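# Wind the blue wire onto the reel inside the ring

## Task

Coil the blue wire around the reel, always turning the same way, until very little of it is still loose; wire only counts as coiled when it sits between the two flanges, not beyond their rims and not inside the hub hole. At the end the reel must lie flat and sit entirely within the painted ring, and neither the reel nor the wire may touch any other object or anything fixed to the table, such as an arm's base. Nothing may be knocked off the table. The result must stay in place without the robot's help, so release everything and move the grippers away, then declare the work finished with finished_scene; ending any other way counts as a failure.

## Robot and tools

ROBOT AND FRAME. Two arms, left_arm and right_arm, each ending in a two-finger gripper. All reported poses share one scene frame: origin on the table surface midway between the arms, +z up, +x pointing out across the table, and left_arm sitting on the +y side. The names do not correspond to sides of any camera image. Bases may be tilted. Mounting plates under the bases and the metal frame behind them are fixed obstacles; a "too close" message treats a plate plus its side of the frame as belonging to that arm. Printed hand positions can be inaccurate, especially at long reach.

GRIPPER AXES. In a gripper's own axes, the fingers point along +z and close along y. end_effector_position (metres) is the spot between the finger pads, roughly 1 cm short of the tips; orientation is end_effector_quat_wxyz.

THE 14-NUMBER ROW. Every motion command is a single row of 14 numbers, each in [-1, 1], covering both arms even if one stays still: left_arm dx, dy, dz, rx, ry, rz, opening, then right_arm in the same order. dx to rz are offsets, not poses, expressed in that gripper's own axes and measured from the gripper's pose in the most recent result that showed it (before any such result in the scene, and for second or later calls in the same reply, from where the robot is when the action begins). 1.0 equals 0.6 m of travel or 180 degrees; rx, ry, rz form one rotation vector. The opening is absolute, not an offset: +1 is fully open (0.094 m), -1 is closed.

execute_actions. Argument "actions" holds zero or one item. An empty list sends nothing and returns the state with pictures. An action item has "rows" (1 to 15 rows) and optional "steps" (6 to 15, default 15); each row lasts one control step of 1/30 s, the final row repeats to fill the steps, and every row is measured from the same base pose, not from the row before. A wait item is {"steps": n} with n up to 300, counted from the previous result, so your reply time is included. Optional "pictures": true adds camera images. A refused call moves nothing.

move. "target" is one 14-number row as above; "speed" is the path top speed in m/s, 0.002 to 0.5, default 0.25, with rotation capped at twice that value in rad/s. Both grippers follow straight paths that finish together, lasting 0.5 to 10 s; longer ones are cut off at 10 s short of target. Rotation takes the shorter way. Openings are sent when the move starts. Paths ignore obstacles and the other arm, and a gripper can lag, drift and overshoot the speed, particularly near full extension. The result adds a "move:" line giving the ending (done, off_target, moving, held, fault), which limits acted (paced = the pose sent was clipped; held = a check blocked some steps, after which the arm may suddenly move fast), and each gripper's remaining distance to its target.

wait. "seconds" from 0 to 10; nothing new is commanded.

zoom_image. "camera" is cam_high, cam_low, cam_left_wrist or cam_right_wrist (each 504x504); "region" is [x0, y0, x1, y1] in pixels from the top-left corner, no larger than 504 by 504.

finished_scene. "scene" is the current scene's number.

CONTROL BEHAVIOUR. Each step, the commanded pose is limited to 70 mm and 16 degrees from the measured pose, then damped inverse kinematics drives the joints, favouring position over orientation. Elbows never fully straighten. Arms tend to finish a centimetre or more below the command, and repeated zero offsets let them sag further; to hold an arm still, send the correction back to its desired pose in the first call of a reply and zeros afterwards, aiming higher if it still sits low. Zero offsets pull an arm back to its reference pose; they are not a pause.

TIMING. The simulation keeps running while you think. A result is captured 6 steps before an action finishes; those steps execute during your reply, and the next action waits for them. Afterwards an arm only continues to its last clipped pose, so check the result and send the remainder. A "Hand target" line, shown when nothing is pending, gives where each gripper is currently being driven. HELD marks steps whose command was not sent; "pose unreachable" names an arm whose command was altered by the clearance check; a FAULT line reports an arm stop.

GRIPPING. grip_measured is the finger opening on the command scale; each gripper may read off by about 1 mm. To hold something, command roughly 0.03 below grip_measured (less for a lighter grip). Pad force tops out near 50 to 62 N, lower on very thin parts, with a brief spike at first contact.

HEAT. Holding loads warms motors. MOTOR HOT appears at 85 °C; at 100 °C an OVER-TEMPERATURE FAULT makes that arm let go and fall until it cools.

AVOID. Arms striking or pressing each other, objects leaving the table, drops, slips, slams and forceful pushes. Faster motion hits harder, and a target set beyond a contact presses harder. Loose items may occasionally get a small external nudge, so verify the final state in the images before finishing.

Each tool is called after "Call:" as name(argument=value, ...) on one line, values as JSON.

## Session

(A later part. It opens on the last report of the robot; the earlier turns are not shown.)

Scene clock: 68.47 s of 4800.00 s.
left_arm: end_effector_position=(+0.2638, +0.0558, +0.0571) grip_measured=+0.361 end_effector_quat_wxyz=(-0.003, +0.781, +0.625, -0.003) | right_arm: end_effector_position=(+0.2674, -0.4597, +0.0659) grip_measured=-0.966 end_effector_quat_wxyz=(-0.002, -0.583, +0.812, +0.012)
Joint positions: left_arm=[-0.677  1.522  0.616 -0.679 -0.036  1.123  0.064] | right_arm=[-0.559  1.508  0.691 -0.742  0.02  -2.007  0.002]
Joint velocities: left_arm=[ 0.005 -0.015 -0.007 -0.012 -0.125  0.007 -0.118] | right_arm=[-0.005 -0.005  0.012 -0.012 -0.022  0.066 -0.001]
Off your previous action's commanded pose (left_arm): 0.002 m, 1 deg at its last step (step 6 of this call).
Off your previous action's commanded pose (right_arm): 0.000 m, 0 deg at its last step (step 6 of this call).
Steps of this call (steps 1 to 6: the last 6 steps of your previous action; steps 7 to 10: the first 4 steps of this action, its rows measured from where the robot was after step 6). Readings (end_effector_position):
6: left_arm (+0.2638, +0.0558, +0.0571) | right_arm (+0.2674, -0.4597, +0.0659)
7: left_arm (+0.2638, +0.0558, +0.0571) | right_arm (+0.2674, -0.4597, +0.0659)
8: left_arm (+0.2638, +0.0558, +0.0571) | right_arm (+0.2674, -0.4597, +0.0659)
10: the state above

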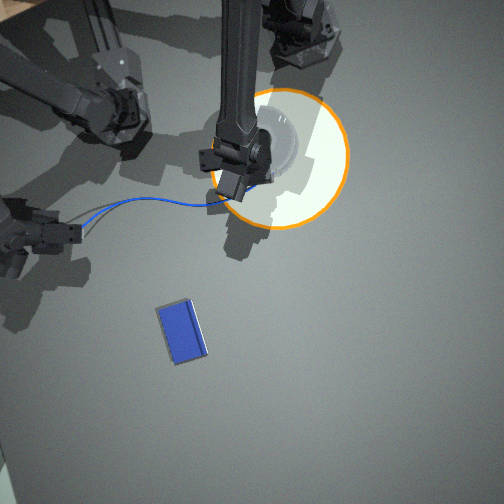

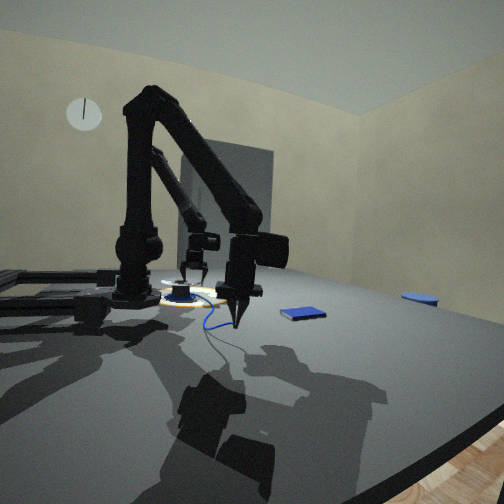

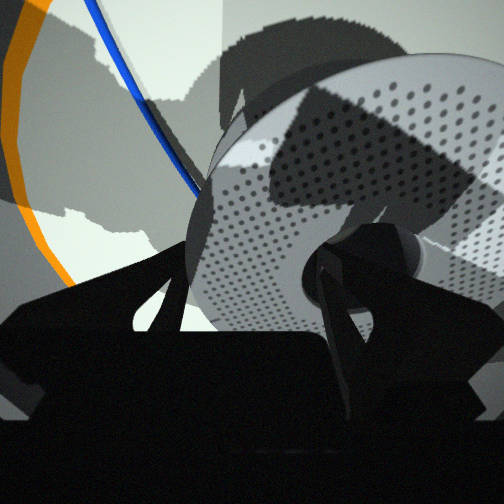

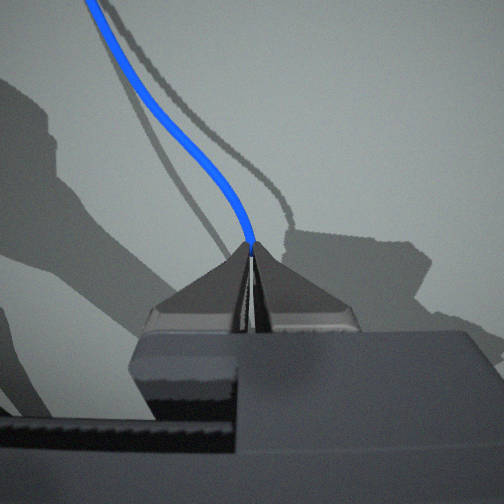

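Call:
execute_actions(actions=[{"rows":[[0,0,0,-0.003,0.004,-0.06,0.11, 0,0,0,0,0,0,-0.985],[0,0,0,-0.043,0.0575,-0.8,0.11, 0,0,0,0,0,0,-0.985]],"steps":15}])

Call:
execute_actions(actions=[{"rows":[[0,0,0,-0.069,0.02,-0.8,0.11, 0,0,0,0,0,0,-0.985]],"steps":15}])

Call:
execute_actions(actions=[{"rows":[[0,0,0,-0.066,-0.028,-0.8,0.11, 0,0,0,0,0,0,-0.985]],"steps":15}])

Call:
execute_actions(actions=[{"rows":[[0,0,0,-0.034,-0.064,-0.8,0.11, 0,0,0,0,0,0,-0.985],[0,0,0,-0.034,-0.064,-0.8,0.11, 0,0,0,0,0,0,-0.985],[0,0,0,-0.034,-0.064,-0.8,0.11, 0,0,0,0,0,0,-0.985],[0,0,0,-0.034,-0.064,-0.8,0.11, 0,0,0,0,0,0,-0.985],[0,0,0,-0.034,-0.064,-0.8,0.11, -0.01,0.002,-0.003,0,0,0,-0.985],[0,0,0,-0.034,-0.064,-0.8,0.11, -0.015,0.003,-0.003,0,0,-0.005,-0.985],[0,0,0,-0.034,-0.064,-0.8,0.11, -0.02,0.004,-0.003,0,0,-0.01,-0.985],[0,0,0,-0.034,-0.064,-0.8,0.11, -0.025,0.005,-0.003,0,0,-0.015,-0.985],[0,0,0,-0.034,-0.064,-0.8,0.11, -0.03,0.006,-0.003,0,0,-0.015,-0.985]],"steps":15}], pictures=true)

Call:
execute_actions(actions=[{"rows":[[0,0,0,0.005,-0.06,-0.8,0.11, -0.03,0.006,-0.003,0,0,-0.015,-0.985]],"steps":7}])

Call:
execute_actions(actions=[{"rows":[[0,0,0,0,0,-0.03,0.11, -0.01,0,0,0,0,0,-0.985],[0,0,0,0,0,-0.03,0.11, -0.01,0,0,0,0,0,-0.985],[0,0,0,0,0,-0.03,0.3, -0.01,0,0,0,0,0,-0.985],[0,0,0,0,0,-0.03,0.7, -0.01,0,0,0,0,0,-0.985],[0,0,0,0,0,-0.03,1, -0.01,0,0,0,0,0,-0.985],[-0.001,0.003,-0.015,0,0,-0.03,1, -0.01,0,0,0,0,0,-0.985],[-0.002,0.007,-0.033,0,0,-0.03,1, -0.01,0,0,0,0,0,-0.985],[-0.003,0.01,-0.047,0,0,-0.03,1, -0.01,0,0,0,0,0,-0.985]],"steps":15}])

Call:
execute_actions(actions=[{"rows":[[0,0,0,-0.011,0.0425,0.8,1, 0,0,0,0,0,0,-0.985]],"steps":15}])

Call:
execute_actions(actions=[{"rows":[[0,0,0,0.0186,0.04,0.8,1, 0,0,0,0,0,0,-0.985]],"steps":15}])

Call:
execute_actions(actions=[{"rows":[[0,0,0,0.04,0.018,0.8,1, 0,0,0,0,0,0,-0.985]],"steps":15}])

Call:
execute_actions(actions=[{"rows":[[0,0,0,0.042,-0.013,0.8,1, 0,0,0,0,0,0,-0.985]],"steps":15}])

Call:
execute_actions(actions=[{"rows":[[0,0,0,0.003,-0.003,0.12,1, 0,0,0,0,0,0,-0.985],[0,0,0,0.002,-0.002,0.12,1, 0,0,0,0,0,0,-0.985],[0,0,0,0.001,-0.001,0.12,1, 0,0,0,0,0,0,-0.985]],"steps":12}], pictures=true)

Scene clock: 70.17 s of 4800.00 s.
left_arm: end_effector_position=(+0.2638, +0.0565, +0.0571) grip_measured=+0.132 end_effector_quat_wxyz=(-0.005, +0.652, +0.758, -0.001) | right_arm: end_effector_position=(+0.2674, -0.4597, +0.0659) grip_measured=-0.966 end_effector_quat_wxyz=(-0.002, -0.583, +0.812, +0.012)
Joint positions: left_arm=[-0.677  1.522  0.616 -0.681 -0.039  0.752  0.053] | right_arm=[-0.559  1.508  0.691 -0.742  0.02  -2.007  0.002]
Joint velocities: left_arm=[-0.005 -0.015  0.002 -0.017 -0.051 -1.267  0.   ] | right_arm=[ 0.005 -0.015 -0.002  0.007 -0.081 -0.037 -0.   ]
Off your previous action's commanded pose (left_arm): 0.000 m, 0 deg at its last step (step 6 of this call).
Off your previous action's commanded pose (right_arm): 0.000 m, 0 deg at its last step (step 6 of this call).
Steps of this call (steps 1 to 6: the last 6 steps of your previous action; steps 7 to 42: nothing new was sent; steps 43 to 51: the first 9 steps of this action). Readings (end_effector_position):
43: left_arm (+0.2640, +0.0560, +0.0571) | right_arm (+0.2674, -0.4597, +0.0659)
44: left_arm (+0.2642, +0.0562, +0.0571) | right_arm (+0.2674, -0.4597, +0.0659)
46: left_arm (+0.2642, +0.0562, +0.0571) | right_arm (+0.2674, -0.4597, +0.0659)
50: left_arm (+0.2639, +0.0563, +0.0571) | right_arm (+0.2674, -0.4597, +0.0659)
51: the state above

Scene clock: 70.67 s of 4800.00 s.
left_arm: end_effector_position=(+0.2617, +0.0552, +0.0571) grip_measured=+0.132 end_effector_quat_wxyz=(-0.008, +0.377, +0.926, -0.005) | right_arm: end_effector_position=(+0.2674, -0.4597, +0.0659) grip_measured=-0.966 end_effector_quat_wxyz=(-0.002, -0.583, +0.812, +0.012)
Joint positions: left_arm=[-0.677  1.522  0.616 -0.684 -0.026  0.103  0.053] | right_arm=[-0.559  1.508  0.691 -0.742  0.02  -2.007  0.002]
Joint velocities: left_arm=[ 0.015 -0.005 -0.007 -0.007 -0.066 -1.267 -0.   ] | right_arm=[-0.015  0.005  0.002 -0.012  0.051  0.037 -0.001]
Off your previous action's commanded pose (left_arm): 0.001 m, 109 deg at its last step (step 6 of this call); orientation clipped at that step.
Off your previous action's commanded pose (right_arm): 0.000 m, 0 deg at its last step (step 6 of this call).
Steps of this call (steps 1 to 6: the last 6 steps of your previous action; steps 7 to 15: the first 9 steps of this action, its rows measured from where the robot was after step 6). Readings (end_effector_position):
6: left_arm (+0.2628, +0.0565, +0.0571) | right_arm (+0.2674, -0.4597, +0.0659)
7: left_arm (+0.2626, +0.0563, +0.0571) | right_arm (+0.2674, -0.4597, +0.0659)
8: left_arm (+0.2624, +0.0561, +0.0571) | right_arm (+0.2674, -0.4597, +0.0659)
10: left_arm (+0.2622, +0.0558, +0.0571) | right_arm (+0.2674, -0.4597, +0.0659)
14: left_arm (+0.2619, +0.0554, +0.0571) | right_arm (+0.2674, -0.4597, +0.0659)
15: the state above

Scene clock: 71.17 s of 4800.00 s.
left_arm: end_effector_position=(+0.2608, +0.0532, +0.0577) grip_measured=+0.132 end_effector_quat_wxyz=(-0.012, +0.067, +0.998, -0.009) | right_arm: end_effector_position=(+0.2674, -0.4597, +0.0659) grip_measured=-0.966 end_effector_quat_wxyz=(-0.002, -0.583, +0.812, +0.012)
Joint positions: left_arm=[-0.677  1.52   0.616 -0.683 -0.013 -0.534  0.053] | right_arm=[-0.559  1.508  0.691 -0.742  0.02  -2.007  0.002]
Joint velocities: left_arm=[-0.005 -0.015 -0.007 -0.002  0.022 -1.165  0.   ] | right_arm=[-0.015 -0.015 -0.017 -0.007  0.007 -0.051 -0.   ]
Off your previous action's commanded pose (left_arm): 0.002 m, 108 deg at its last step (step 6 of this call); orientation clipped at that step.
Off your previous action's commanded pose (right_arm): 0.000 m, 0 deg at its last step (step 6 of this call).
Steps of this call (steps 1 to 6: the last 6 steps of your previous action; steps 7 to 15: the first 9 steps of this action, its rows measured from where the robot was after step 6). Readings (end_effector_position):
6: left_arm (+0.2613, +0.0547, +0.0571) | right_arm (+0.2674, -0.4597, +0.0659)
7: left_arm (+0.2611, +0.0543, +0.0572) | right_arm (+0.2674, -0.4597, +0.0659)
8: left_arm (+0.2609, +0.0541, +0.0572) | right_arm (+0.2674, -0.4597, +0.0659)
10: left_arm (+0.2607, +0.0538, +0.0572) | right_arm (+0.2674, -0.4597, +0.0659)
14: left_arm (+0.2606, +0.0533, +0.0576) | right_arm (+0.2674, -0.4597, +0.0659)
15: the state above

Scene clock: 71.67 s of 4800.00 s.
left_arm: end_effector_position=(+0.2639, +0.0505, +0.0583) grip_measured=+0.132 end_effector_quat_wxyz=(-0.009, -0.251, +0.968, -0.012) | right_arm: end_effector_position=(+0.2691, -0.4521, +0.0658) grip_measured=-0.966 end_effector_quat_wxyz=(-0.002, -0.591, +0.806, +0.013)
Joint positions: left_arm=[-0.677  1.518  0.616 -0.668 -0.012 -1.176  0.053] | right_arm=[-0.539  1.501  0.682 -0.742  0.02  -2.006  0.002]
Joint velocities: left_arm=[-0.015 -0.005  0.012  0.032  0.022 -1.267  0.   ] | right_arm=[ 0.249 -0.112 -0.12  -0.002 -0.007  0.007 -0.   ]
Off your previous action's commanded pose (left_arm): 0.002 m, 108 deg at its last step (step 6 of this call); orientation clipped at that step.
Off your previous action's commanded pose (right_arm): 0.000 m, 0 deg at its last step (step 6 of this call).
Steps of this call (steps 1 to 6: the last 6 steps of your previous action; steps 7 to 15: the first 9 steps of this action, its rows measured from where the robot was after step 6). Readings (end_effector_position):
6: left_arm (+0.2614, +0.0526, +0.0581) | right_arm (+0.2674, -0.4597, +0.0659)
7: left_arm (+0.2616, +0.0522, +0.0582) | right_arm (+0.2674, -0.4597, +0.0659)
8: left_arm (+0.2619, +0.0520, +0.0583) | right_arm (+0.2674, -0.4597, +0.0659)
10: left_arm (+0.2626, +0.0514, +0.0583) | right_arm (+0.2674, -0.4597, +0.0659)
14: left_arm (+0.2637, +0.0507, +0.0583) | right_arm (+0.2686, -0.4552, +0.0658)
15: the state above

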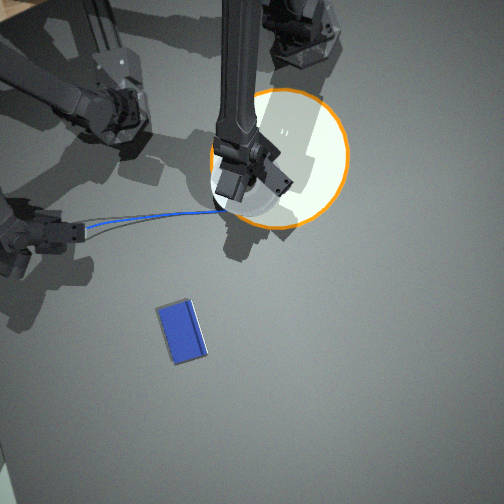

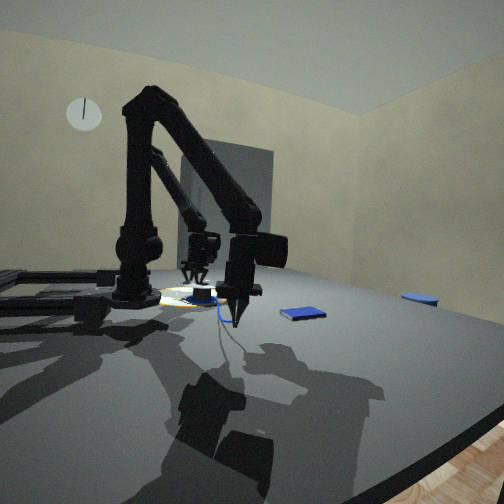

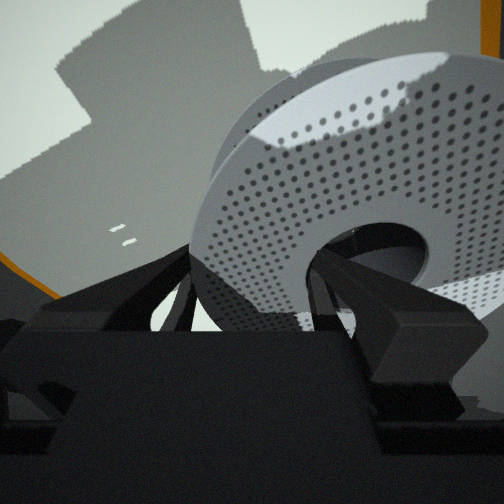

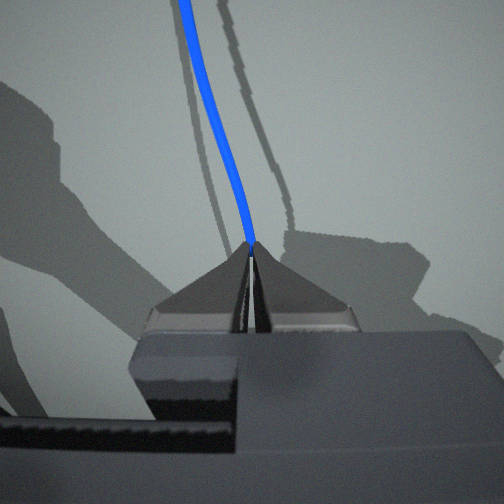

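Scene clock: 71.90 s of 4800.00 s.
left_arm: end_effector_position=(+0.2648, +0.0493, +0.0586) grip_measured=+0.132 end_effector_quat_wxyz=(-0.006, -0.392, +0.920, -0.011) | right_arm: end_effector_position=(+0.2709, -0.4409, +0.0658) grip_measured=-0.966 end_effector_quat_wxyz=(+0.002, +0.603, -0.798, -0.014)
Joint positions: left_arm=[-0.681  1.517  0.616 -0.663 -0.018 -1.479  0.053] | right_arm=[-0.51   1.49   0.667 -0.742  0.019 -2.006  0.002]
Joint velocities: left_arm=[-0.015 -0.015 -0.017  0.032 -0.081 -1.238 -0.002] | right_arm=[ 0.132 -0.073 -0.056  0.007 -0.022 -0.007 -0.001]
Off your previous action's commanded pose (left_arm): 0.004 m, 108 deg at its last step (step 6 of this call); orientation clipped at that step.
Off your previous action's commanded pose (right_arm): 0.002 m, 0 deg at its last step (step 6 of this call).
Steps of this call (steps 1 to 6: the last 6 steps of your previous action; step 7: the first step of this action, its rows measured from where the robot was after step 6). Readings (end_effector_position):
6: left_arm (+0.2648, +0.0497, +0.0585) | right_arm (+0.2709, -0.4421, +0.0659)
7: the state above

Scene clock: 72.40 s of 4800.00 s.
left_arm: end_effector_position=(+0.2595, +0.0537, +0.0667) grip_measured=+0.998 end_effector_quat_wxyz=(-0.012, -0.538, +0.843, -0.002) | right_arm: end_effector_position=(+0.2762, -0.4214, +0.0661) grip_measured=-0.966 end_effector_quat_wxyz=(+0.001, +0.622, -0.783, -0.016)
Joint positions: left_arm=[-0.681  1.488  0.616 -0.709 -0.017 -1.809  0.094] | right_arm=[-0.452  1.473  0.646 -0.742  0.017 -1.997  0.002]
Joint velocities: left_arm=[ 0.005 -0.464 -0.017 -0.501 -0.007 -0.095  0.001] | right_arm=[-0.015 -0.015  0.002 -0.007  0.022 -0.022  0.   ]
Off your previous action's commanded pose (left_arm): 0.002 m, 127 deg at its last step (step 6 of this call); orientation clipped at that step.
Off your previous action's commanded pose (right_arm): 0.003 m, 0 deg at its last step (step 6 of this call).
Steps of this call (steps 1 to 6: the last 6 steps of your previous action; steps 7 to 15: the first 9 steps of this action, its rows measured from where the robot was after step 6). Readings (end_effector_position):
6: left_arm (+0.2661, +0.0482, +0.0586) | right_arm (+0.2741, -0.4244, +0.0661)
7: left_arm (+0.2662, +0.0482, +0.0586) | right_arm (+0.2744, -0.4237, +0.0661)
8: left_arm (+0.2661, +0.0481, +0.0586) | right_arm (+0.2749, -0.4231, +0.0661)
10: left_arm (+0.2660, +0.0480, +0.0586) | right_arm (+0.2758, -0.4220, +0.0661)
14: left_arm (+0.2616, +0.0518, +0.0628) | right_arm (+0.2762, -0.4214, +0.0661)
15: the state above

Scene clock: 72.90 s of 4800.00 s.
left_arm: end_effector_position=(+0.2601, +0.0541, +0.0835) grip_measured=+0.999 end_effector_quat_wxyz=(-0.004, -0.359, +0.933, -0.015) | right_arm: end_effector_position=(+0.2762, -0.4214, +0.0661) grip_measured=-0.966 end_effector_quat_wxyz=(+0.001, +0.622, -0.783, -0.016)
Joint positions: left_arm=[-0.681  1.428  0.616 -0.744 -0.017 -1.408  0.094] | right_arm=[-0.452  1.473  0.646 -0.742  0.017 -1.996  0.002]
Joint velocities: left_arm=[-0.005 -0.024 -0.012 -0.012  0.007  1.341 -0.001] | right_arm=[-0.005 -0.005 -0.017 -0.002  0.007  0.066 -0.001]
Off your previous action's commanded pose (left_arm): 0.004 m, 1 deg at its last step (step 6 of this call).
Off your previous action's commanded pose (right_arm): 0.003 m, 0 deg at its last step (step 6 of this call).
Steps of this call (steps 1 to 6: the last 6 steps of your previous action; steps 7 to 15: the first 9 steps of this action, its rows measured from where the robot was after step 6). Readings (end_effector_position):
6: left_arm (+0.2601, +0.0541, +0.0835) | right_arm (+0.2762, -0.4214, +0.0661)
7: left_arm (+0.2601, +0.0541, +0.0835) | right_arm (+0.2762, -0.4214, +0.0661)
8: left_arm (+0.2601, +0.0541, +0.0835) | right_arm (+0.2762, -0.4214, +0.0661)
10: left_arm (+0.2601, +0.0541, +0.0835) | right_arm (+0.2762, -0.4214, +0.0661)
14: left_arm (+0.2601, +0.0541, +0.0835) | right_arm (+0.2762, -0.4214, +0.0661)
15: the state above

Scene clock: 73.40 s of 4800.00 s.
left_arm: end_effector_position=(+0.2601, +0.0541, +0.0835) grip_measured=+0.999 end_effector_quat_wxyz=(+0.001, -0.016, +1.000, -0.016) | right_arm: end_effector_position=(+0.2762, -0.4214, +0.0661) grip_measured=-0.966 end_effector_quat_wxyz=(+0.001, +0.622, -0.783, -0.016)
Joint positions: left_arm=[-0.681  1.428  0.616 -0.744 -0.017 -0.705  0.094] | right_arm=[-0.452  1.473  0.646 -0.742  0.017 -1.996  0.002]
Joint velocities: left_arm=[-0.005 -0.005  0.002  0.002 -0.066  1.37  -0.   ] | right_arm=[-0.005  0.005  0.002  0.017  0.007 -0.051 -0.001]
Off your previous action's commanded pose (left_arm): 0.000 m, 105 deg at its last step (step 6 of this call); orientation clipped at that step.
Off your previous action's commanded pose (right_arm): 0.000 m, 0 deg at its last step (step 6 of this call).
Steps of this call (steps 1 to 6: the last 6 steps of your previous action; steps 7 to 15: the first 9 steps of this action, its rows measured from where the robot was after step 6). Readings (end_effector_position):
6: left_arm (+0.2601, +0.0541, +0.0835) | right_arm (+0.2762, -0.4214, +0.0661)
7: left_arm (+0.2601, +0.0541, +0.0835) | right_arm (+0.2762, -0.4214, +0.0661)
8: left_arm (+0.2601, +0.0541, +0.0835) | right_arm (+0.2762, -0.4214, +0.0661)
10: left_arm (+0.2601, +0.0541, +0.0835) | right_arm (+0.2762, -0.4214, +0.0661)
14: left_arm (+0.2601, +0.0541, +0.0835) | right_arm (+0.2762, -0.4214, +0.0661)
15: the state above

Scene clock: 73.90 s of 4800.00 s.
left_arm: end_effector_position=(+0.2601, +0.0541, +0.0835) grip_measured=+0.999 end_effector_quat_wxyz=(+0.007, +0.329, +0.944, -0.015) | right_arm: end_effector_position=(+0.2762, -0.4214, +0.0661) grip_measured=-0.966 end_effector_quat_wxyz=(+0.001, +0.622, -0.783, -0.016)
Joint positions: left_arm=[-0.681  1.428  0.616 -0.744 -0.017 -0.002  0.094] | right_arm=[-0.452  1.473  0.646 -0.742  0.017 -1.996  0.002]
Joint velocities: left_arm=[-0.005 -0.015 -0.002  0.012 -0.022  1.326  0.001] | right_arm=[-0.005 -0.015 -0.002 -0.012 -0.022 -0.007 -0.001]
Off your previous action's commanded pose (left_arm): 0.000 m, 104 deg at its last step (step 6 of this call); orientation clipped at that step.
Off your previous action's commanded pose (right_arm): 0.000 m, 0 deg at its last step (step 6 of this call).
Steps of this call (steps 1 to 6: the last 6 steps of your previous action; steps 7 to 15: the first 9 steps of this action, its rows measured from where the robot was after step 6). Readings (end_effector_position):
6: left_arm (+0.2601, +0.0541, +0.0835) | right_arm (+0.2762, -0.4214, +0.0661)
7: left_arm (+0.2601, +0.0541, +0.0835) | right_arm (+0.2762, -0.4214, +0.0661)
8: left_arm (+0.2601, +0.0541, +0.0835) | right_arm (+0.2762, -0.4214, +0.0661)
10: left_arm (+0.2601, +0.0541, +0.0835) | right_arm (+0.2762, -0.4214, +0.0661)
14: left_arm (+0.2601, +0.0541, +0.0835) | right_arm (+0.2762, -0.4214, +0.0661)
15: the state above

Scene clock: 74.40 s of 4800.00 s.
left_arm: end_effector_position=(+0.2601, +0.0541, +0.0835) grip_measured=+0.999 end_effector_quat_wxyz=(+0.011, +0.634, +0.773, -0.011) | right_arm: end_effector_position=(+0.2762, -0.4214, +0.0661) grip_measured=-0.966 end_effector_quat_wxyz=(+0.001, +0.622, -0.783, -0.016)
Joint positions: left_arm=[-0.681  1.428  0.616 -0.744 -0.017  0.7    0.094] | right_arm=[-0.452  1.473  0.646 -0.742  0.017 -1.996  0.002]
Joint velocities: left_arm=[-0.015 -0.005  0.002  0.002 -0.022  1.355 -0.   ] | right_arm=[ 0.005 -0.005 -0.017 -0.002 -0.007  0.022  0.001]
Off your previous action's commanded pose (left_arm): 0.000 m, 104 deg at its last step (step 6 of this call); orientation clipped at that step.
Off your previous action's commanded pose (right_arm): 0.000 m, 0 deg at its last step (step 6 of this call).
Steps of this call (steps 1 to 6: the last 6 steps of your previous action; steps 7 to 15: the first 9 steps of this action, its rows measured from where the robot was after step 6). Readings (end_effector_position):
6: left_arm (+0.2601, +0.0541, +0.0835) | right_arm (+0.2762, -0.4214, +0.0661)
7: left_arm (+0.2601, +0.0541, +0.0835) | right_arm (+0.2762, -0.4214, +0.0661)
8: left_arm (+0.2601, +0.0541, +0.0835) | right_arm (+0.2762, -0.4214, +0.0661)
10: left_arm (+0.2601, +0.0541, +0.0835) | right_arm (+0.2762, -0.4214, +0.0661)
14: left_arm (+0.2601, +0.0541, +0.0835) | right_arm (+0.2762, -0.4214, +0.0661)
15: the state above

Scene clock: 74.80 s of 4800.00 s.
left_arm: end_effector_position=(+0.2606, +0.0547, +0.0835) grip_measured=+0.999 end_effector_quat_wxyz=(+0.013, +0.813, +0.583, -0.006) | right_arm: end_effector_position=(+0.2762, -0.4214, +0.0661) grip_measured=-0.966 end_effector_quat_wxyz=(+0.001, +0.622, -0.783, -0.016)
Joint positions: left_arm=[-0.681  1.428  0.616 -0.744 -0.022  1.225  0.094] | right_arm=[-0.452  1.473  0.646 -0.742  0.017 -1.996  0.002]
Joint velocities: left_arm=[-0.005 -0.005  0.017 -0.017 -0.007  0.799  0.   ] | right_arm=[-0.005 -0.015 -0.007 -0.017  0.007 -0.007 -0.   ]
Off your previous action's commanded pose (left_arm): 0.000 m, 104 deg at its last step (step 6 of this call); orientation clipped at that step.
Off your previous action's commanded pose (right_arm): 0.000 m, 0 deg at its last step (step 6 of this call).
Steps of this call (steps 1 to 6: the last 6 steps of your previous action; steps 7 to 12: the first 6 steps of this action, its rows measured from where the robot was after step 6). Readings (end_effector_position):
6: left_arm (+0.2601, +0.0541, +0.0835) | right_arm (+0.2762, -0.4214, +0.0661)
7: left_arm (+0.2602, +0.0542, +0.0835) | right_arm (+0.2762, -0.4214, +0.0661)
8: left_arm (+0.2603, +0.0544, +0.0835) | right_arm (+0.2762, -0.4214, +0.0661)
10: left_arm (+0.2606, +0.0547, +0.0835) | right_arm (+0.2762, -0.4214, +0.0661)
12: the state above

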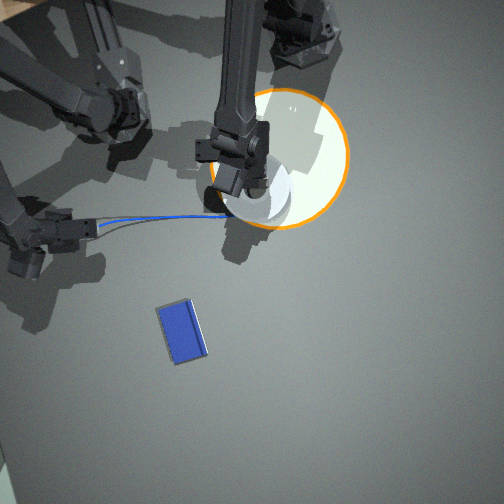

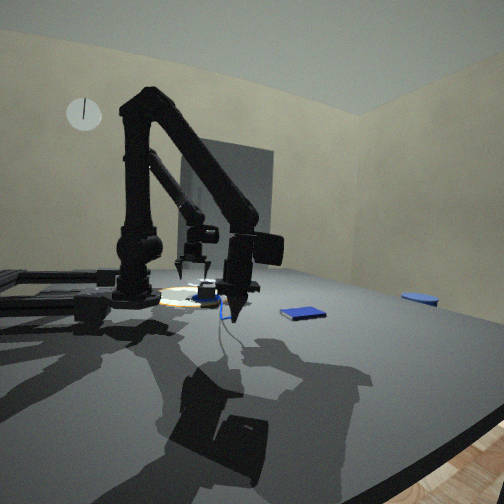

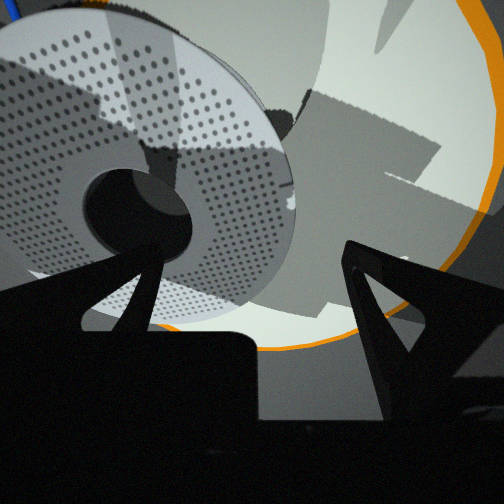

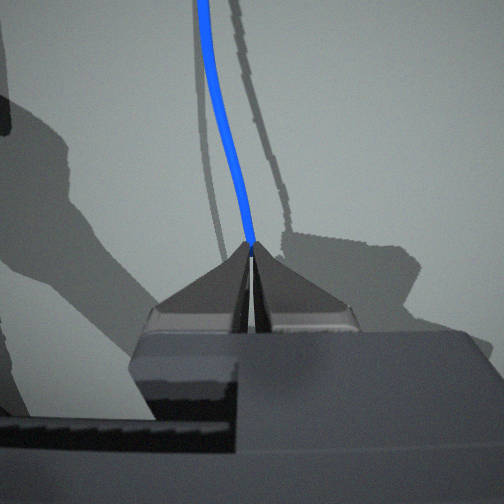

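Call:
execute_actions(actions=[{"rows":[[0.003,0,0,0.002,0.007,0.065,1, 0,0,0,0,0,0,-0.985],[0.003,0.002,0.01,0.002,0.007,0.065,1, 0,0,0,0,0,0,-0.985],[0.003,0.004,0.022,0.002,0.007,0.065,1, 0,0,0,0,0,0,-0.985],[0.003,0.006,0.034,0.002,0.007,0.065,1, 0,0,0,0,0,0,-0.985],[0.003,0.007,0.044,0.002,0.007,0.065,1, 0,0,0,0,0,0,-0.985]],"steps":12}])

Call:
execute_actions(actions=[{"rows":[[0,0,0,0,0,0,0.75, 0,0,0,0,0,0,-0.985],[0,0,0,0,0,0,0.55, 0,0,0,0,0,0,-0.985],[0,0,0,0,0,0,0.4, 0,0,0,0,0,0,-0.985],[0,0,0,0,0,0,0.3, 0,0,0,0,0,0,-0.985],[0,0,0,0,0,0,0.23, 0,0,0,0,0,0,-0.985],[0,0,0,0,0,0,0.18, 0,0,0,0,0,0,-0.985],[0,0,0,0,0,0,0.15, 0,0,0,0,0,0,-0.985],[0,0,0,0,0,0,0.13, 0,0,0,0,0,0,-0.985],[0,0,0,0,0,0,0.11, 0,0,0,0,0,0,-0.985]],"steps":10}])

Call:
execute_actions(actions=[{"rows":[[0,0,0,-0.002,0.004,-0.06,0.11, -0.012,0.003,0,0,0,0,-0.985],[0,0,0,-0.022,0.06,-0.8,0.11, -0.024,0.005,0,0,0,-0.005,-0.985],[0,0,0,-0.022,0.06,-0.8,0.11, -0.036,0.008,0,0,0,-0.01,-0.985],[0,0,0,-0.022,0.06,-0.8,0.11, -0.048,0.011,0,0,0,-0.01,-0.985],[0,0,0,-0.022,0.06,-0.8,0.11, -0.06,0.014,0,0,0,-0.015,-0.985],[0,0,0,-0.022,0.06,-0.8,0.11, -0.07,0.016,0,0,0,-0.02,-0.985],[0,0,0,-0.022,0.06,-0.8,0.11, -0.08,0.018,0,0,0,-0.02,-0.985],[0,0,0,-0.022,0.06,-0.8,0.11, -0.09,0.02,0,0,0,-0.02,-0.985]],"steps":15}])

Call:
execute_actions(actions=[{"rows":[[0,0,0,-0.054,0.035,-0.8,0.11, -0.013,0.002,0,0,0,0,-0.985],[0,0,0,-0.054,0.035,-0.8,0.11, -0.026,0.004,0,0,0,-0.005,-0.985],[0,0,0,-0.054,0.035,-0.8,0.11, -0.039,0.006,0,0,0,-0.01,-0.985],[0,0,0,-0.054,0.035,-0.8,0.11, -0.052,0.008,0,0,0,-0.01,-0.985],[0,0,0,-0.054,0.035,-0.8,0.11, -0.065,0.01,0,0,0,-0.015,-0.985],[0,0,0,-0.054,0.035,-0.8,0.11, -0.078,0.012,0,0,0,-0.02,-0.985],[0,0,0,-0.054,0.035,-0.8,0.11, -0.09,0.014,0,0,0,-0.02,-0.985],[0,0,0,-0.054,0.035,-0.8,0.11, -0.1,0.016,0,0,0,-0.02,-0.985]],"steps":15}])

Call:
execute_actions(actions=[{"rows":[[0,0,0,-0.064,-0.007,-0.8,0.11, -0.012,0.001,0,0,0,0,-0.985],[0,0,0,-0.064,-0.007,-0.8,0.11, -0.024,0.002,0,0,0,-0.005,-0.985],[0,0,0,-0.064,-0.007,-0.8,0.11, -0.036,0.003,0,0,0,-0.01,-0.985],[0,0,0,-0.064,-0.007,-0.8,0.11, -0.047,0.004,0,0,0,-0.01,-0.985],[0,0,0,-0.064,-0.007,-0.8,0.11, -0.057,0.005,0,0,0,-0.015,-0.985],[0,0,0,-0.064,-0.007,-0.8,0.11, -0.066,0.006,0,0,0,-0.02,-0.985],[0,0,0,-0.064,-0.007,-0.8,0.11, -0.075,0.007,0,0,0,-0.02,-0.985]],"steps":15}], pictures=true)

Call:
execute_actions(actions=[{"rows":[[0,0,0,-0.044,-0.046,-0.8,0.11, -0.012,0,0,0,0,0,-0.985],[0,0,0,-0.044,-0.046,-0.8,0.11, -0.022,0,0,0,0,0,-0.985],[0,0,0,-0.044,-0.046,-0.8,0.11, -0.033,0,0,0,0,0,-0.985]],"steps":15}])

Call:
execute_actions(actions=[{"rows":[[0,0,0,-0.005,-0.057,-0.8,0.11, 0,0,0,0,0,0,-0.985]],"steps":13}])

Call:
execute_actions(actions=[{"rows":[[0,0,0,0,0,-0.03,0.11, -0.01,0,0,0,0,0,-0.985],[0,0,0,0,0,-0.03,0.11, -0.01,0,0,0,0,0,-0.985],[0,0,0,0,0,-0.03,0.3, -0.01,0,0,0,0,0,-0.985],[0,0,0,0,0,-0.03,0.7, -0.01,0,0,0,0,0,-0.985],[0,0,0,0,0,-0.03,1, -0.01,0,0,0,0,0,-0.985],[-0.001,0.003,-0.015,0,0,-0.03,1, -0.01,0,0,0,0,0,-0.985],[-0.002,0.007,-0.033,0,0,-0.03,1, -0.01,0,0,0,0,0,-0.985],[-0.003,0.01,-0.047,0,0,-0.03,1, -0.01,0,0,0,0,0,-0.985]],"steps":15}], pictures=true)

Scene clock: 78.23 s of 4800.00 s.
left_arm: end_effector_position=(+0.2663, +0.0533, +0.0729) grip_measured=+0.999 end_effector_quat_wxyz=(+0.013, +0.860, +0.510, +0.004) | right_arm: end_effector_position=(+0.2762, -0.4214, +0.0661) grip_measured=-0.966 end_effector_quat_wxyz=(+0.001, +0.622, -0.783, -0.016)
Joint positions: left_arm=[-0.681  1.466  0.616 -0.7   -0.039  1.399  0.094] | right_arm=[-0.452  1.473  0.646 -0.742  0.017 -1.996  0.002]
Joint velocities: left_arm=[-0.005  0.464  0.002  0.408 -0.051  0.081  0.001] | right_arm=[-0.015  0.015 -0.002 -0.007  0.022 -0.081  0.   ]
Off your previous action's commanded pose (left_arm): 0.000 m, 2 deg at its last step (step 6 of this call).
Off your previous action's commanded pose (right_arm): 0.000 m, 0 deg at its last step (step 6 of this call).
Steps of this call (steps 1 to 6: the last 6 steps of your previous action; steps 7 to 90: nothing new was sent; then 0.23 s passed at rest; steps 91 to 96: the first 6 steps of this action). Readings (end_effector_position):
91: left_arm (+0.2611, +0.0553, +0.0835) | right_arm (+0.2762, -0.4214, +0.0661)
92: left_arm (+0.2619, +0.0565, +0.0833) | right_arm (+0.2762, -0.4214, +0.0661)
94: left_arm (+0.2636, +0.0557, +0.0804) | right_arm (+0.2762, -0.4214, +0.0661)
96: the state above

Scene clock: 78.57 s of 4800.00 s.
left_arm: end_effector_position=(+0.2651, +0.0536, +0.0593) grip_measured=+0.361 end_effector_quat_wxyz=(+0.003, +0.865, +0.503, +0.000) | right_arm: end_effector_position=(+0.2762, -0.4214, +0.0661) grip_measured=-0.966 end_effector_quat_wxyz=(+0.001, +0.622, -0.783, -0.016)
Joint positions: left_arm=[-0.681  1.514  0.616 -0.674 -0.039  1.415  0.064] | right_arm=[-0.452  1.473  0.646 -0.742  0.017 -1.996  0.002]
Joint velocities: left_arm=[-0.015 -0.015 -0.002 -0.012 -0.095 -0.051 -0.118] | right_arm=[-0.005 -0.015 -0.007 -0.002 -0.022 -0.066 -0.   ]
Off your previous action's commanded pose (left_arm): 0.002 m, 1 deg at its last step (step 6 of this call).
Off your previous action's commanded pose (right_arm): 0.000 m, 0 deg at its last step (step 6 of this call).
Steps of this call (steps 1 to 6: the last 6 steps of your previous action; steps 7 to 10: the first 4 steps of this action, its rows measured from where the robot was after step 6). Readings (end_effector_position):
6: left_arm (+0.2651, +0.0536, +0.0593) | right_arm (+0.2762, -0.4214, +0.0661)
7: left_arm (+0.2651, +0.0536, +0.0593) | right_arm (+0.2762, -0.4214, +0.0661)
8: left_arm (+0.2651, +0.0536, +0.0593) | right_arm (+0.2762, -0.4214, +0.0661)
10: the state above

Scene clock: 79.07 s of 4800.00 s.
left_arm: end_effector_position=(+0.2654, +0.0539, +0.0593) grip_measured=+0.133 end_effector_quat_wxyz=(+0.002, +0.752, +0.659, +0.001) | right_arm: end_effector_position=(+0.2763, -0.3741, +0.0655) grip_measured=-0.966 end_effector_quat_wxyz=(+0.001, +0.654, -0.756, -0.022)
Joint positions: left_arm=[-0.681  1.514  0.616 -0.674 -0.042  1.029  0.053] | right_arm=[-0.321  1.422  0.582 -0.742  0.016 -1.948  0.002]
Joint velocities: left_arm=[-0.005 -0.005 -0.007  0.007 -0.051 -1.326 -0.   ] | right_arm=[ 0.591 -0.23  -0.237 -0.012 -0.066  0.286 -0.   ]
Off your previous action's commanded pose (left_arm): 0.000 m, 0 deg at its last step (step 6 of this call).
Off your previous action's commanded pose (right_arm): 0.000 m, 0 deg at its last step (step 6 of this call).
Steps of this call (steps 1 to 6: the last 6 steps of your previous action; steps 7 to 15: the first 9 steps of this action, its rows measured from where the robot was after step 6). Readings (end_effector_position):
6: left_arm (+0.2649, +0.0533, +0.0593) | right_arm (+0.2762, -0.4214, +0.0661)
7: left_arm (+0.2650, +0.0534, +0.0593) | right_arm (+0.2762, -0.4211, +0.0660)
8: left_arm (+0.2651, +0.0535, +0.0593) | right_arm (+0.2762, -0.4196, +0.0658)
10: left_arm (+0.2651, +0.0536, +0.0593) | right_arm (+0.2762, -0.4117, +0.0654)
14: left_arm (+0.2653, +0.0538, +0.0593) | right_arm (+0.2758, -0.3812, +0.0651)
15: the state above

Scene clock: 79.57 s of 4800.00 s.
left_arm: end_effector_position=(+0.2655, +0.0541, +0.0593) grip_measured=+0.133 end_effector_quat_wxyz=(+0.003, +0.481, +0.876, +0.001) | right_arm: end_effector_position=(+0.2797, -0.3121, +0.0669) grip_measured=-0.966 end_effector_quat_wxyz=(-0.002, +0.691, -0.723, -0.023)
Joint positions: left_arm=[-0.681  1.514  0.616 -0.674 -0.043  0.332  0.053] | right_arm=[-0.113  1.369  0.524 -0.742  0.009 -1.84   0.002]
Joint velocities: left_arm=[-0.005  0.005 -0.002 -0.027 -0.037 -1.311 -0.001] | right_arm=[ 0.728 -0.181 -0.164 -0.017 -0.081  0.403  0.001]
Off your previous action's commanded pose (left_arm): 0.001 m, 106 deg at its last step (step 6 of this call); orientation clipped at that step.
Off your previous action's commanded pose (right_arm): 0.003 m, 1 deg at its last step (step 6 of this call).
Steps of this call (steps 1 to 6: the last 6 steps of your previous action; steps 7 to 15: the first 9 steps of this action, its rows measured from where the robot was after step 6). Readings (end_effector_position):
6: left_arm (+0.2656, +0.0541, +0.0593) | right_arm (+0.2784, -0.3639, +0.0668)
7: left_arm (+0.2656, +0.0541, +0.0593) | right_arm (+0.2784, -0.3636, +0.0667)
8: left_arm (+0.2656, +0.0541, +0.0593) | right_arm (+0.2788, -0.3621, +0.0668)
10: left_arm (+0.2656, +0.0541, +0.0593) | right_arm (+0.2795, -0.3531, +0.0665)
14: left_arm (+0.2655, +0.0541, +0.0593) | right_arm (+0.2796, -0.3199, +0.0667)
15: the state above

Scene clock: 80.07 s of 4800.00 s.
left_arm: end_effector_position=(+0.2650, +0.0534, +0.0593) grip_measured=+0.133 end_effector_quat_wxyz=(+0.002, +0.155, +0.988, -0.002) | right_arm: end_effector_position=(+0.2827, -0.2584, +0.0688) grip_measured=-0.966 end_effector_quat_wxyz=(-0.004, +0.722, -0.691, -0.023)
Joint positions: left_arm=[-0.681  1.514  0.616 -0.674 -0.038 -0.361  0.053] | right_arm=[ 0.089  1.345  0.501 -0.742  0.003 -1.726  0.002]
Joint velocities: left_arm=[-0.015  0.005  0.012  0.012 -0.007 -1.267 -0.001] | right_arm=[ 0.454 -0.054 -0.056 -0.002 -0.095  0.242  0.001]
Off your previous action's commanded pose (left_arm): 0.000 m, 105 deg at its last step (step 6 of this call); orientation clipped at that step.
Off your previous action's commanded pose (right_arm): 0.004 m, 2 deg at its last step (step 6 of this call).
Steps of this call (steps 1 to 6: the last 6 steps of your previous action; steps 7 to 15: the first 9 steps of this action, its rows measured from where the robot was after step 6). Readings (end_effector_position):
6: left_arm (+0.2655, +0.0540, +0.0593) | right_arm (+0.2808, -0.3006, +0.0679)
7: left_arm (+0.2653, +0.0538, +0.0593) | right_arm (+0.2808, -0.3003, +0.0679)
8: left_arm (+0.2652, +0.0537, +0.0593) | right_arm (+0.2813, -0.2988, +0.0680)
10: left_arm (+0.2651, +0.0535, +0.0593) | right_arm (+0.2825, -0.2905, +0.0681)
14: left_arm (+0.2650, +0.0534, +0.0593) | right_arm (+0.2828, -0.2633, +0.0687)
15: the state above

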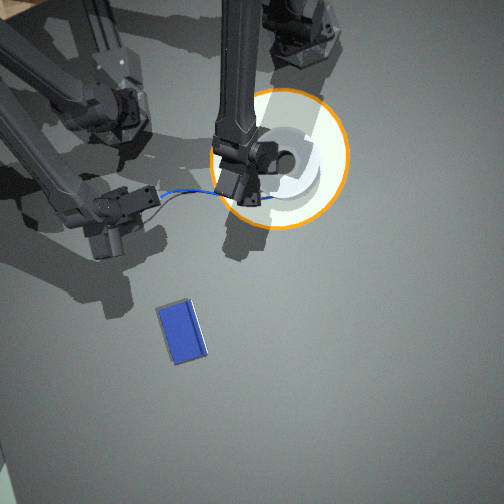

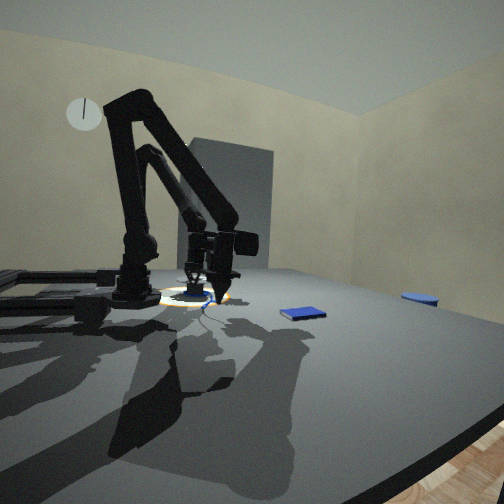

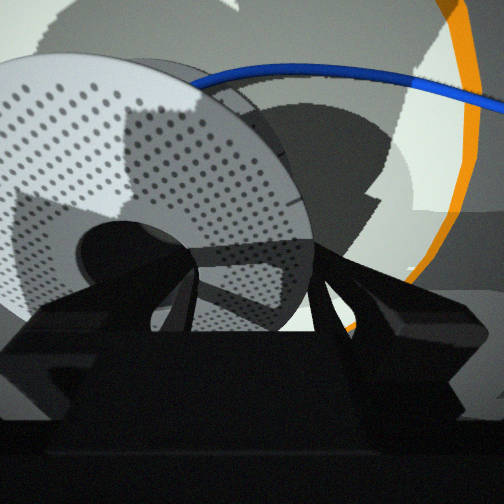

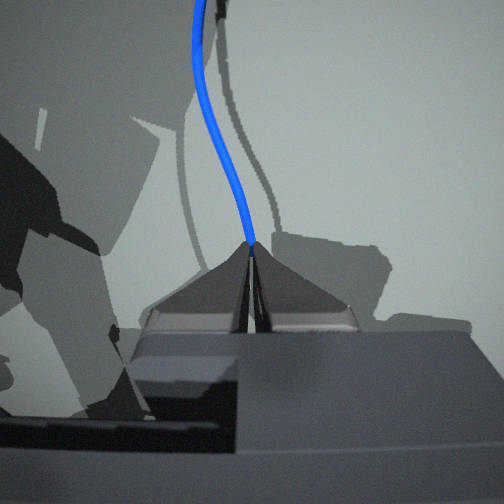

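Scene clock: 80.57 s of 4800.00 s.
left_arm: end_effector_position=(+0.2648, +0.0531, +0.0593) grip_measured=+0.134 end_effector_quat_wxyz=(-0.000, -0.190, +0.982, -0.004) | right_arm: end_effector_position=(+0.2838, -0.2340, +0.0698) grip_measured=-0.966 end_effector_quat_wxyz=(-0.005, +0.726, -0.687, -0.023)
Joint positions: left_arm=[-0.681  1.514  0.616 -0.674 -0.036 -1.056  0.053] | right_arm=[ 0.185  1.343  0.5   -0.742  0.002 -1.642  0.002]
Joint velocities: left_arm=[-0.005  0.005 -0.002 -0.012 -0.007 -1.282 -0.   ] | right_arm=[ 0.005 -0.005 -0.012  0.002  0.037  0.037 -0.   ]
Off your previous action's commanded pose (left_arm): 0.001 m, 105 deg at its last step (step 6 of this call); orientation clipped at that step.
Off your previous action's commanded pose (right_arm): 0.004 m, 1 deg at its last step (step 6 of this call).
Steps of this call (steps 1 to 6: the last 6 steps of your previous action; steps 7 to 15: the first 9 steps of this action, its rows measured from where the robot was after step 6). Readings (end_effector_position):
6: left_arm (+0.2650, +0.0534, +0.0593) | right_arm (+0.2826, -0.2538, +0.0691)
7: left_arm (+0.2649, +0.0533, +0.0593) | right_arm (+0.2826, -0.2534, +0.0691)
8: left_arm (+0.2649, +0.0532, +0.0593) | right_arm (+0.2828, -0.2519, +0.0691)
10: left_arm (+0.2648, +0.0531, +0.0593) | right_arm (+0.2834, -0.2444, +0.0694)
14: left_arm (+0.2648, +0.0531, +0.0593) | right_arm (+0.2838, -0.2342, +0.0698)
15: the state above

Scene clock: 81.00 s of 4800.00 s.
left_arm: end_effector_position=(+0.2650, +0.0532, +0.0593) grip_measured=+0.134 end_effector_quat_wxyz=(-0.001, -0.474, +0.881, -0.003) | right_arm: end_effector_position=(+0.2838, -0.2340, +0.0698) grip_measured=-0.966 end_effector_quat_wxyz=(-0.004, +0.723, -0.691, -0.023)
Joint positions: left_arm=[-0.681  1.514  0.616 -0.674 -0.037 -1.661  0.053] | right_arm=[ 0.185  1.343  0.5   -0.742  0.002 -1.631  0.002]
Joint velocities: left_arm=[ 0.015 -0.005 -0.007  0.002 -0.022 -1.311 -0.001] | right_arm=[ 0.005 -0.024  0.002 -0.002 -0.037 -0.022  0.001]
Off your previous action's commanded pose (left_arm): 0.000 m, 105 deg at its last step (step 6 of this call); orientation clipped at that step.
Off your previous action's commanded pose (right_arm): 0.002 m, 1 deg at its last step (step 6 of this call).
Steps of this call (steps 1 to 6: the last 6 steps of your previous action; steps 7 to 13: the first 7 steps of this action, its rows measured from where the robot was after step 6). Readings (end_effector_position):
6: left_arm (+0.2649, +0.0533, +0.0593) | right_arm (+0.2838, -0.2340, +0.0698)
7: left_arm (+0.2649, +0.0533, +0.0593) | right_arm (+0.2838, -0.2340, +0.0698)
8: left_arm (+0.2649, +0.0533, +0.0593) | right_arm (+0.2838, -0.2340, +0.0698)
10: left_arm (+0.2649, +0.0531, +0.0593) | right_arm (+0.2838, -0.2340, +0.0698)
13: the state above

Scene clock: 81.50 s of 4800.00 s.
left_arm: end_effector_position=(+0.2580, +0.0584, +0.0674) grip_measured=+0.998 end_effector_quat_wxyz=(-0.006, -0.618, +0.786, +0.009) | right_arm: end_effector_position=(+0.2838, -0.2297, +0.0700) grip_measured=-0.966 end_effector_quat_wxyz=(-0.004, +0.724, -0.690, -0.022)
Joint positions: left_arm=[-0.681  1.486  0.616 -0.727 -0.033 -2.008  0.094] | right_arm=[ 0.202  1.343  0.5   -0.742  0.002 -1.618  0.002]
Joint velocities: left_arm=[ 0.005 -0.454  0.007 -0.52   0.022 -0.154  0.003] | right_arm=[-0.005 -0.015 -0.002 -0.027  0.066  0.051 -0.   ]
Off your previous action's commanded pose (left_arm): 0.000 m, 110 deg at its last step (step 6 of this call); orientation clipped at that step.
Off your previous action's commanded pose (right_arm): 0.000 m, 0 deg at its last step (step 6 of this call).
Steps of this call (steps 1 to 6: the last 6 steps of your previous action; steps 7 to 15: the first 9 steps of this action, its rows measured from where the robot was after step 6). Readings (end_effector_position):
6: left_arm (+0.2647, +0.0528, +0.0593) | right_arm (+0.2838, -0.2340, +0.0698)
7: left_arm (+0.2646, +0.0527, +0.0593) | right_arm (+0.2838, -0.2337, +0.0698)
8: left_arm (+0.2647, +0.0527, +0.0593) | right_arm (+0.2838, -0.2329, +0.0699)
10: left_arm (+0.2647, +0.0527, +0.0593) | right_arm (+0.2838, -0.2309, +0.0699)
14: left_arm (+0.2602, +0.0565, +0.0636) | right_arm (+0.2838, -0.2297, +0.0700)
15: the state above

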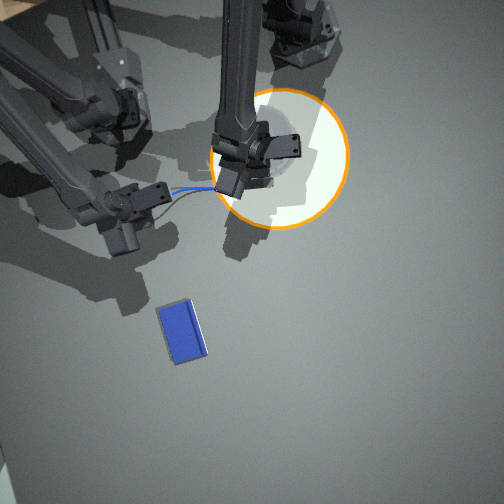

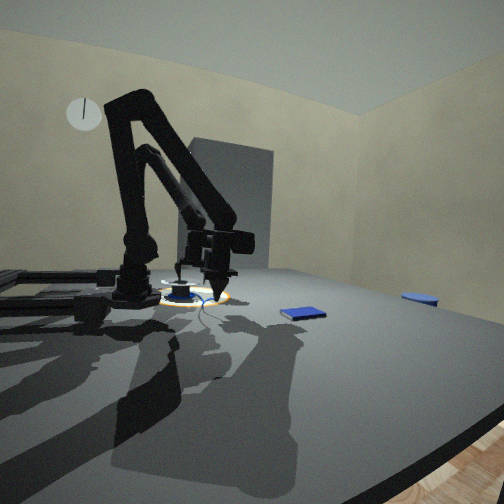

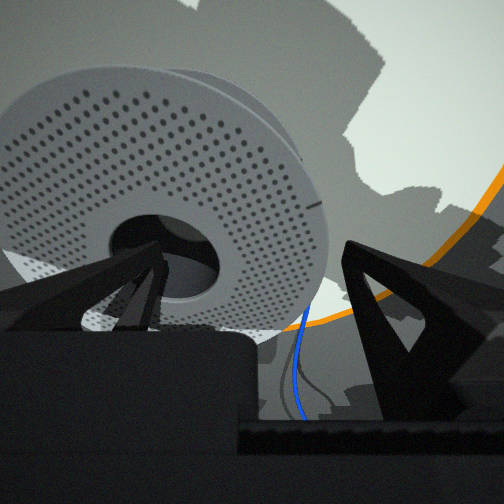

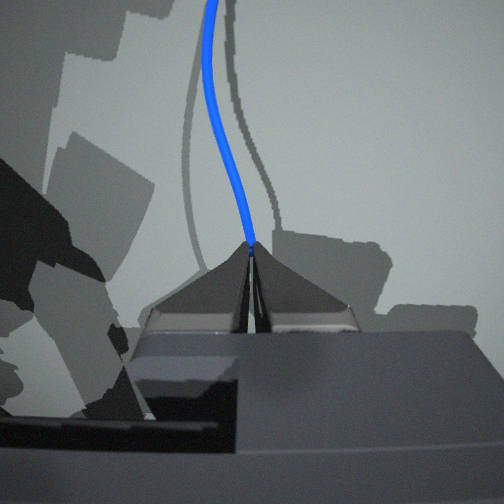

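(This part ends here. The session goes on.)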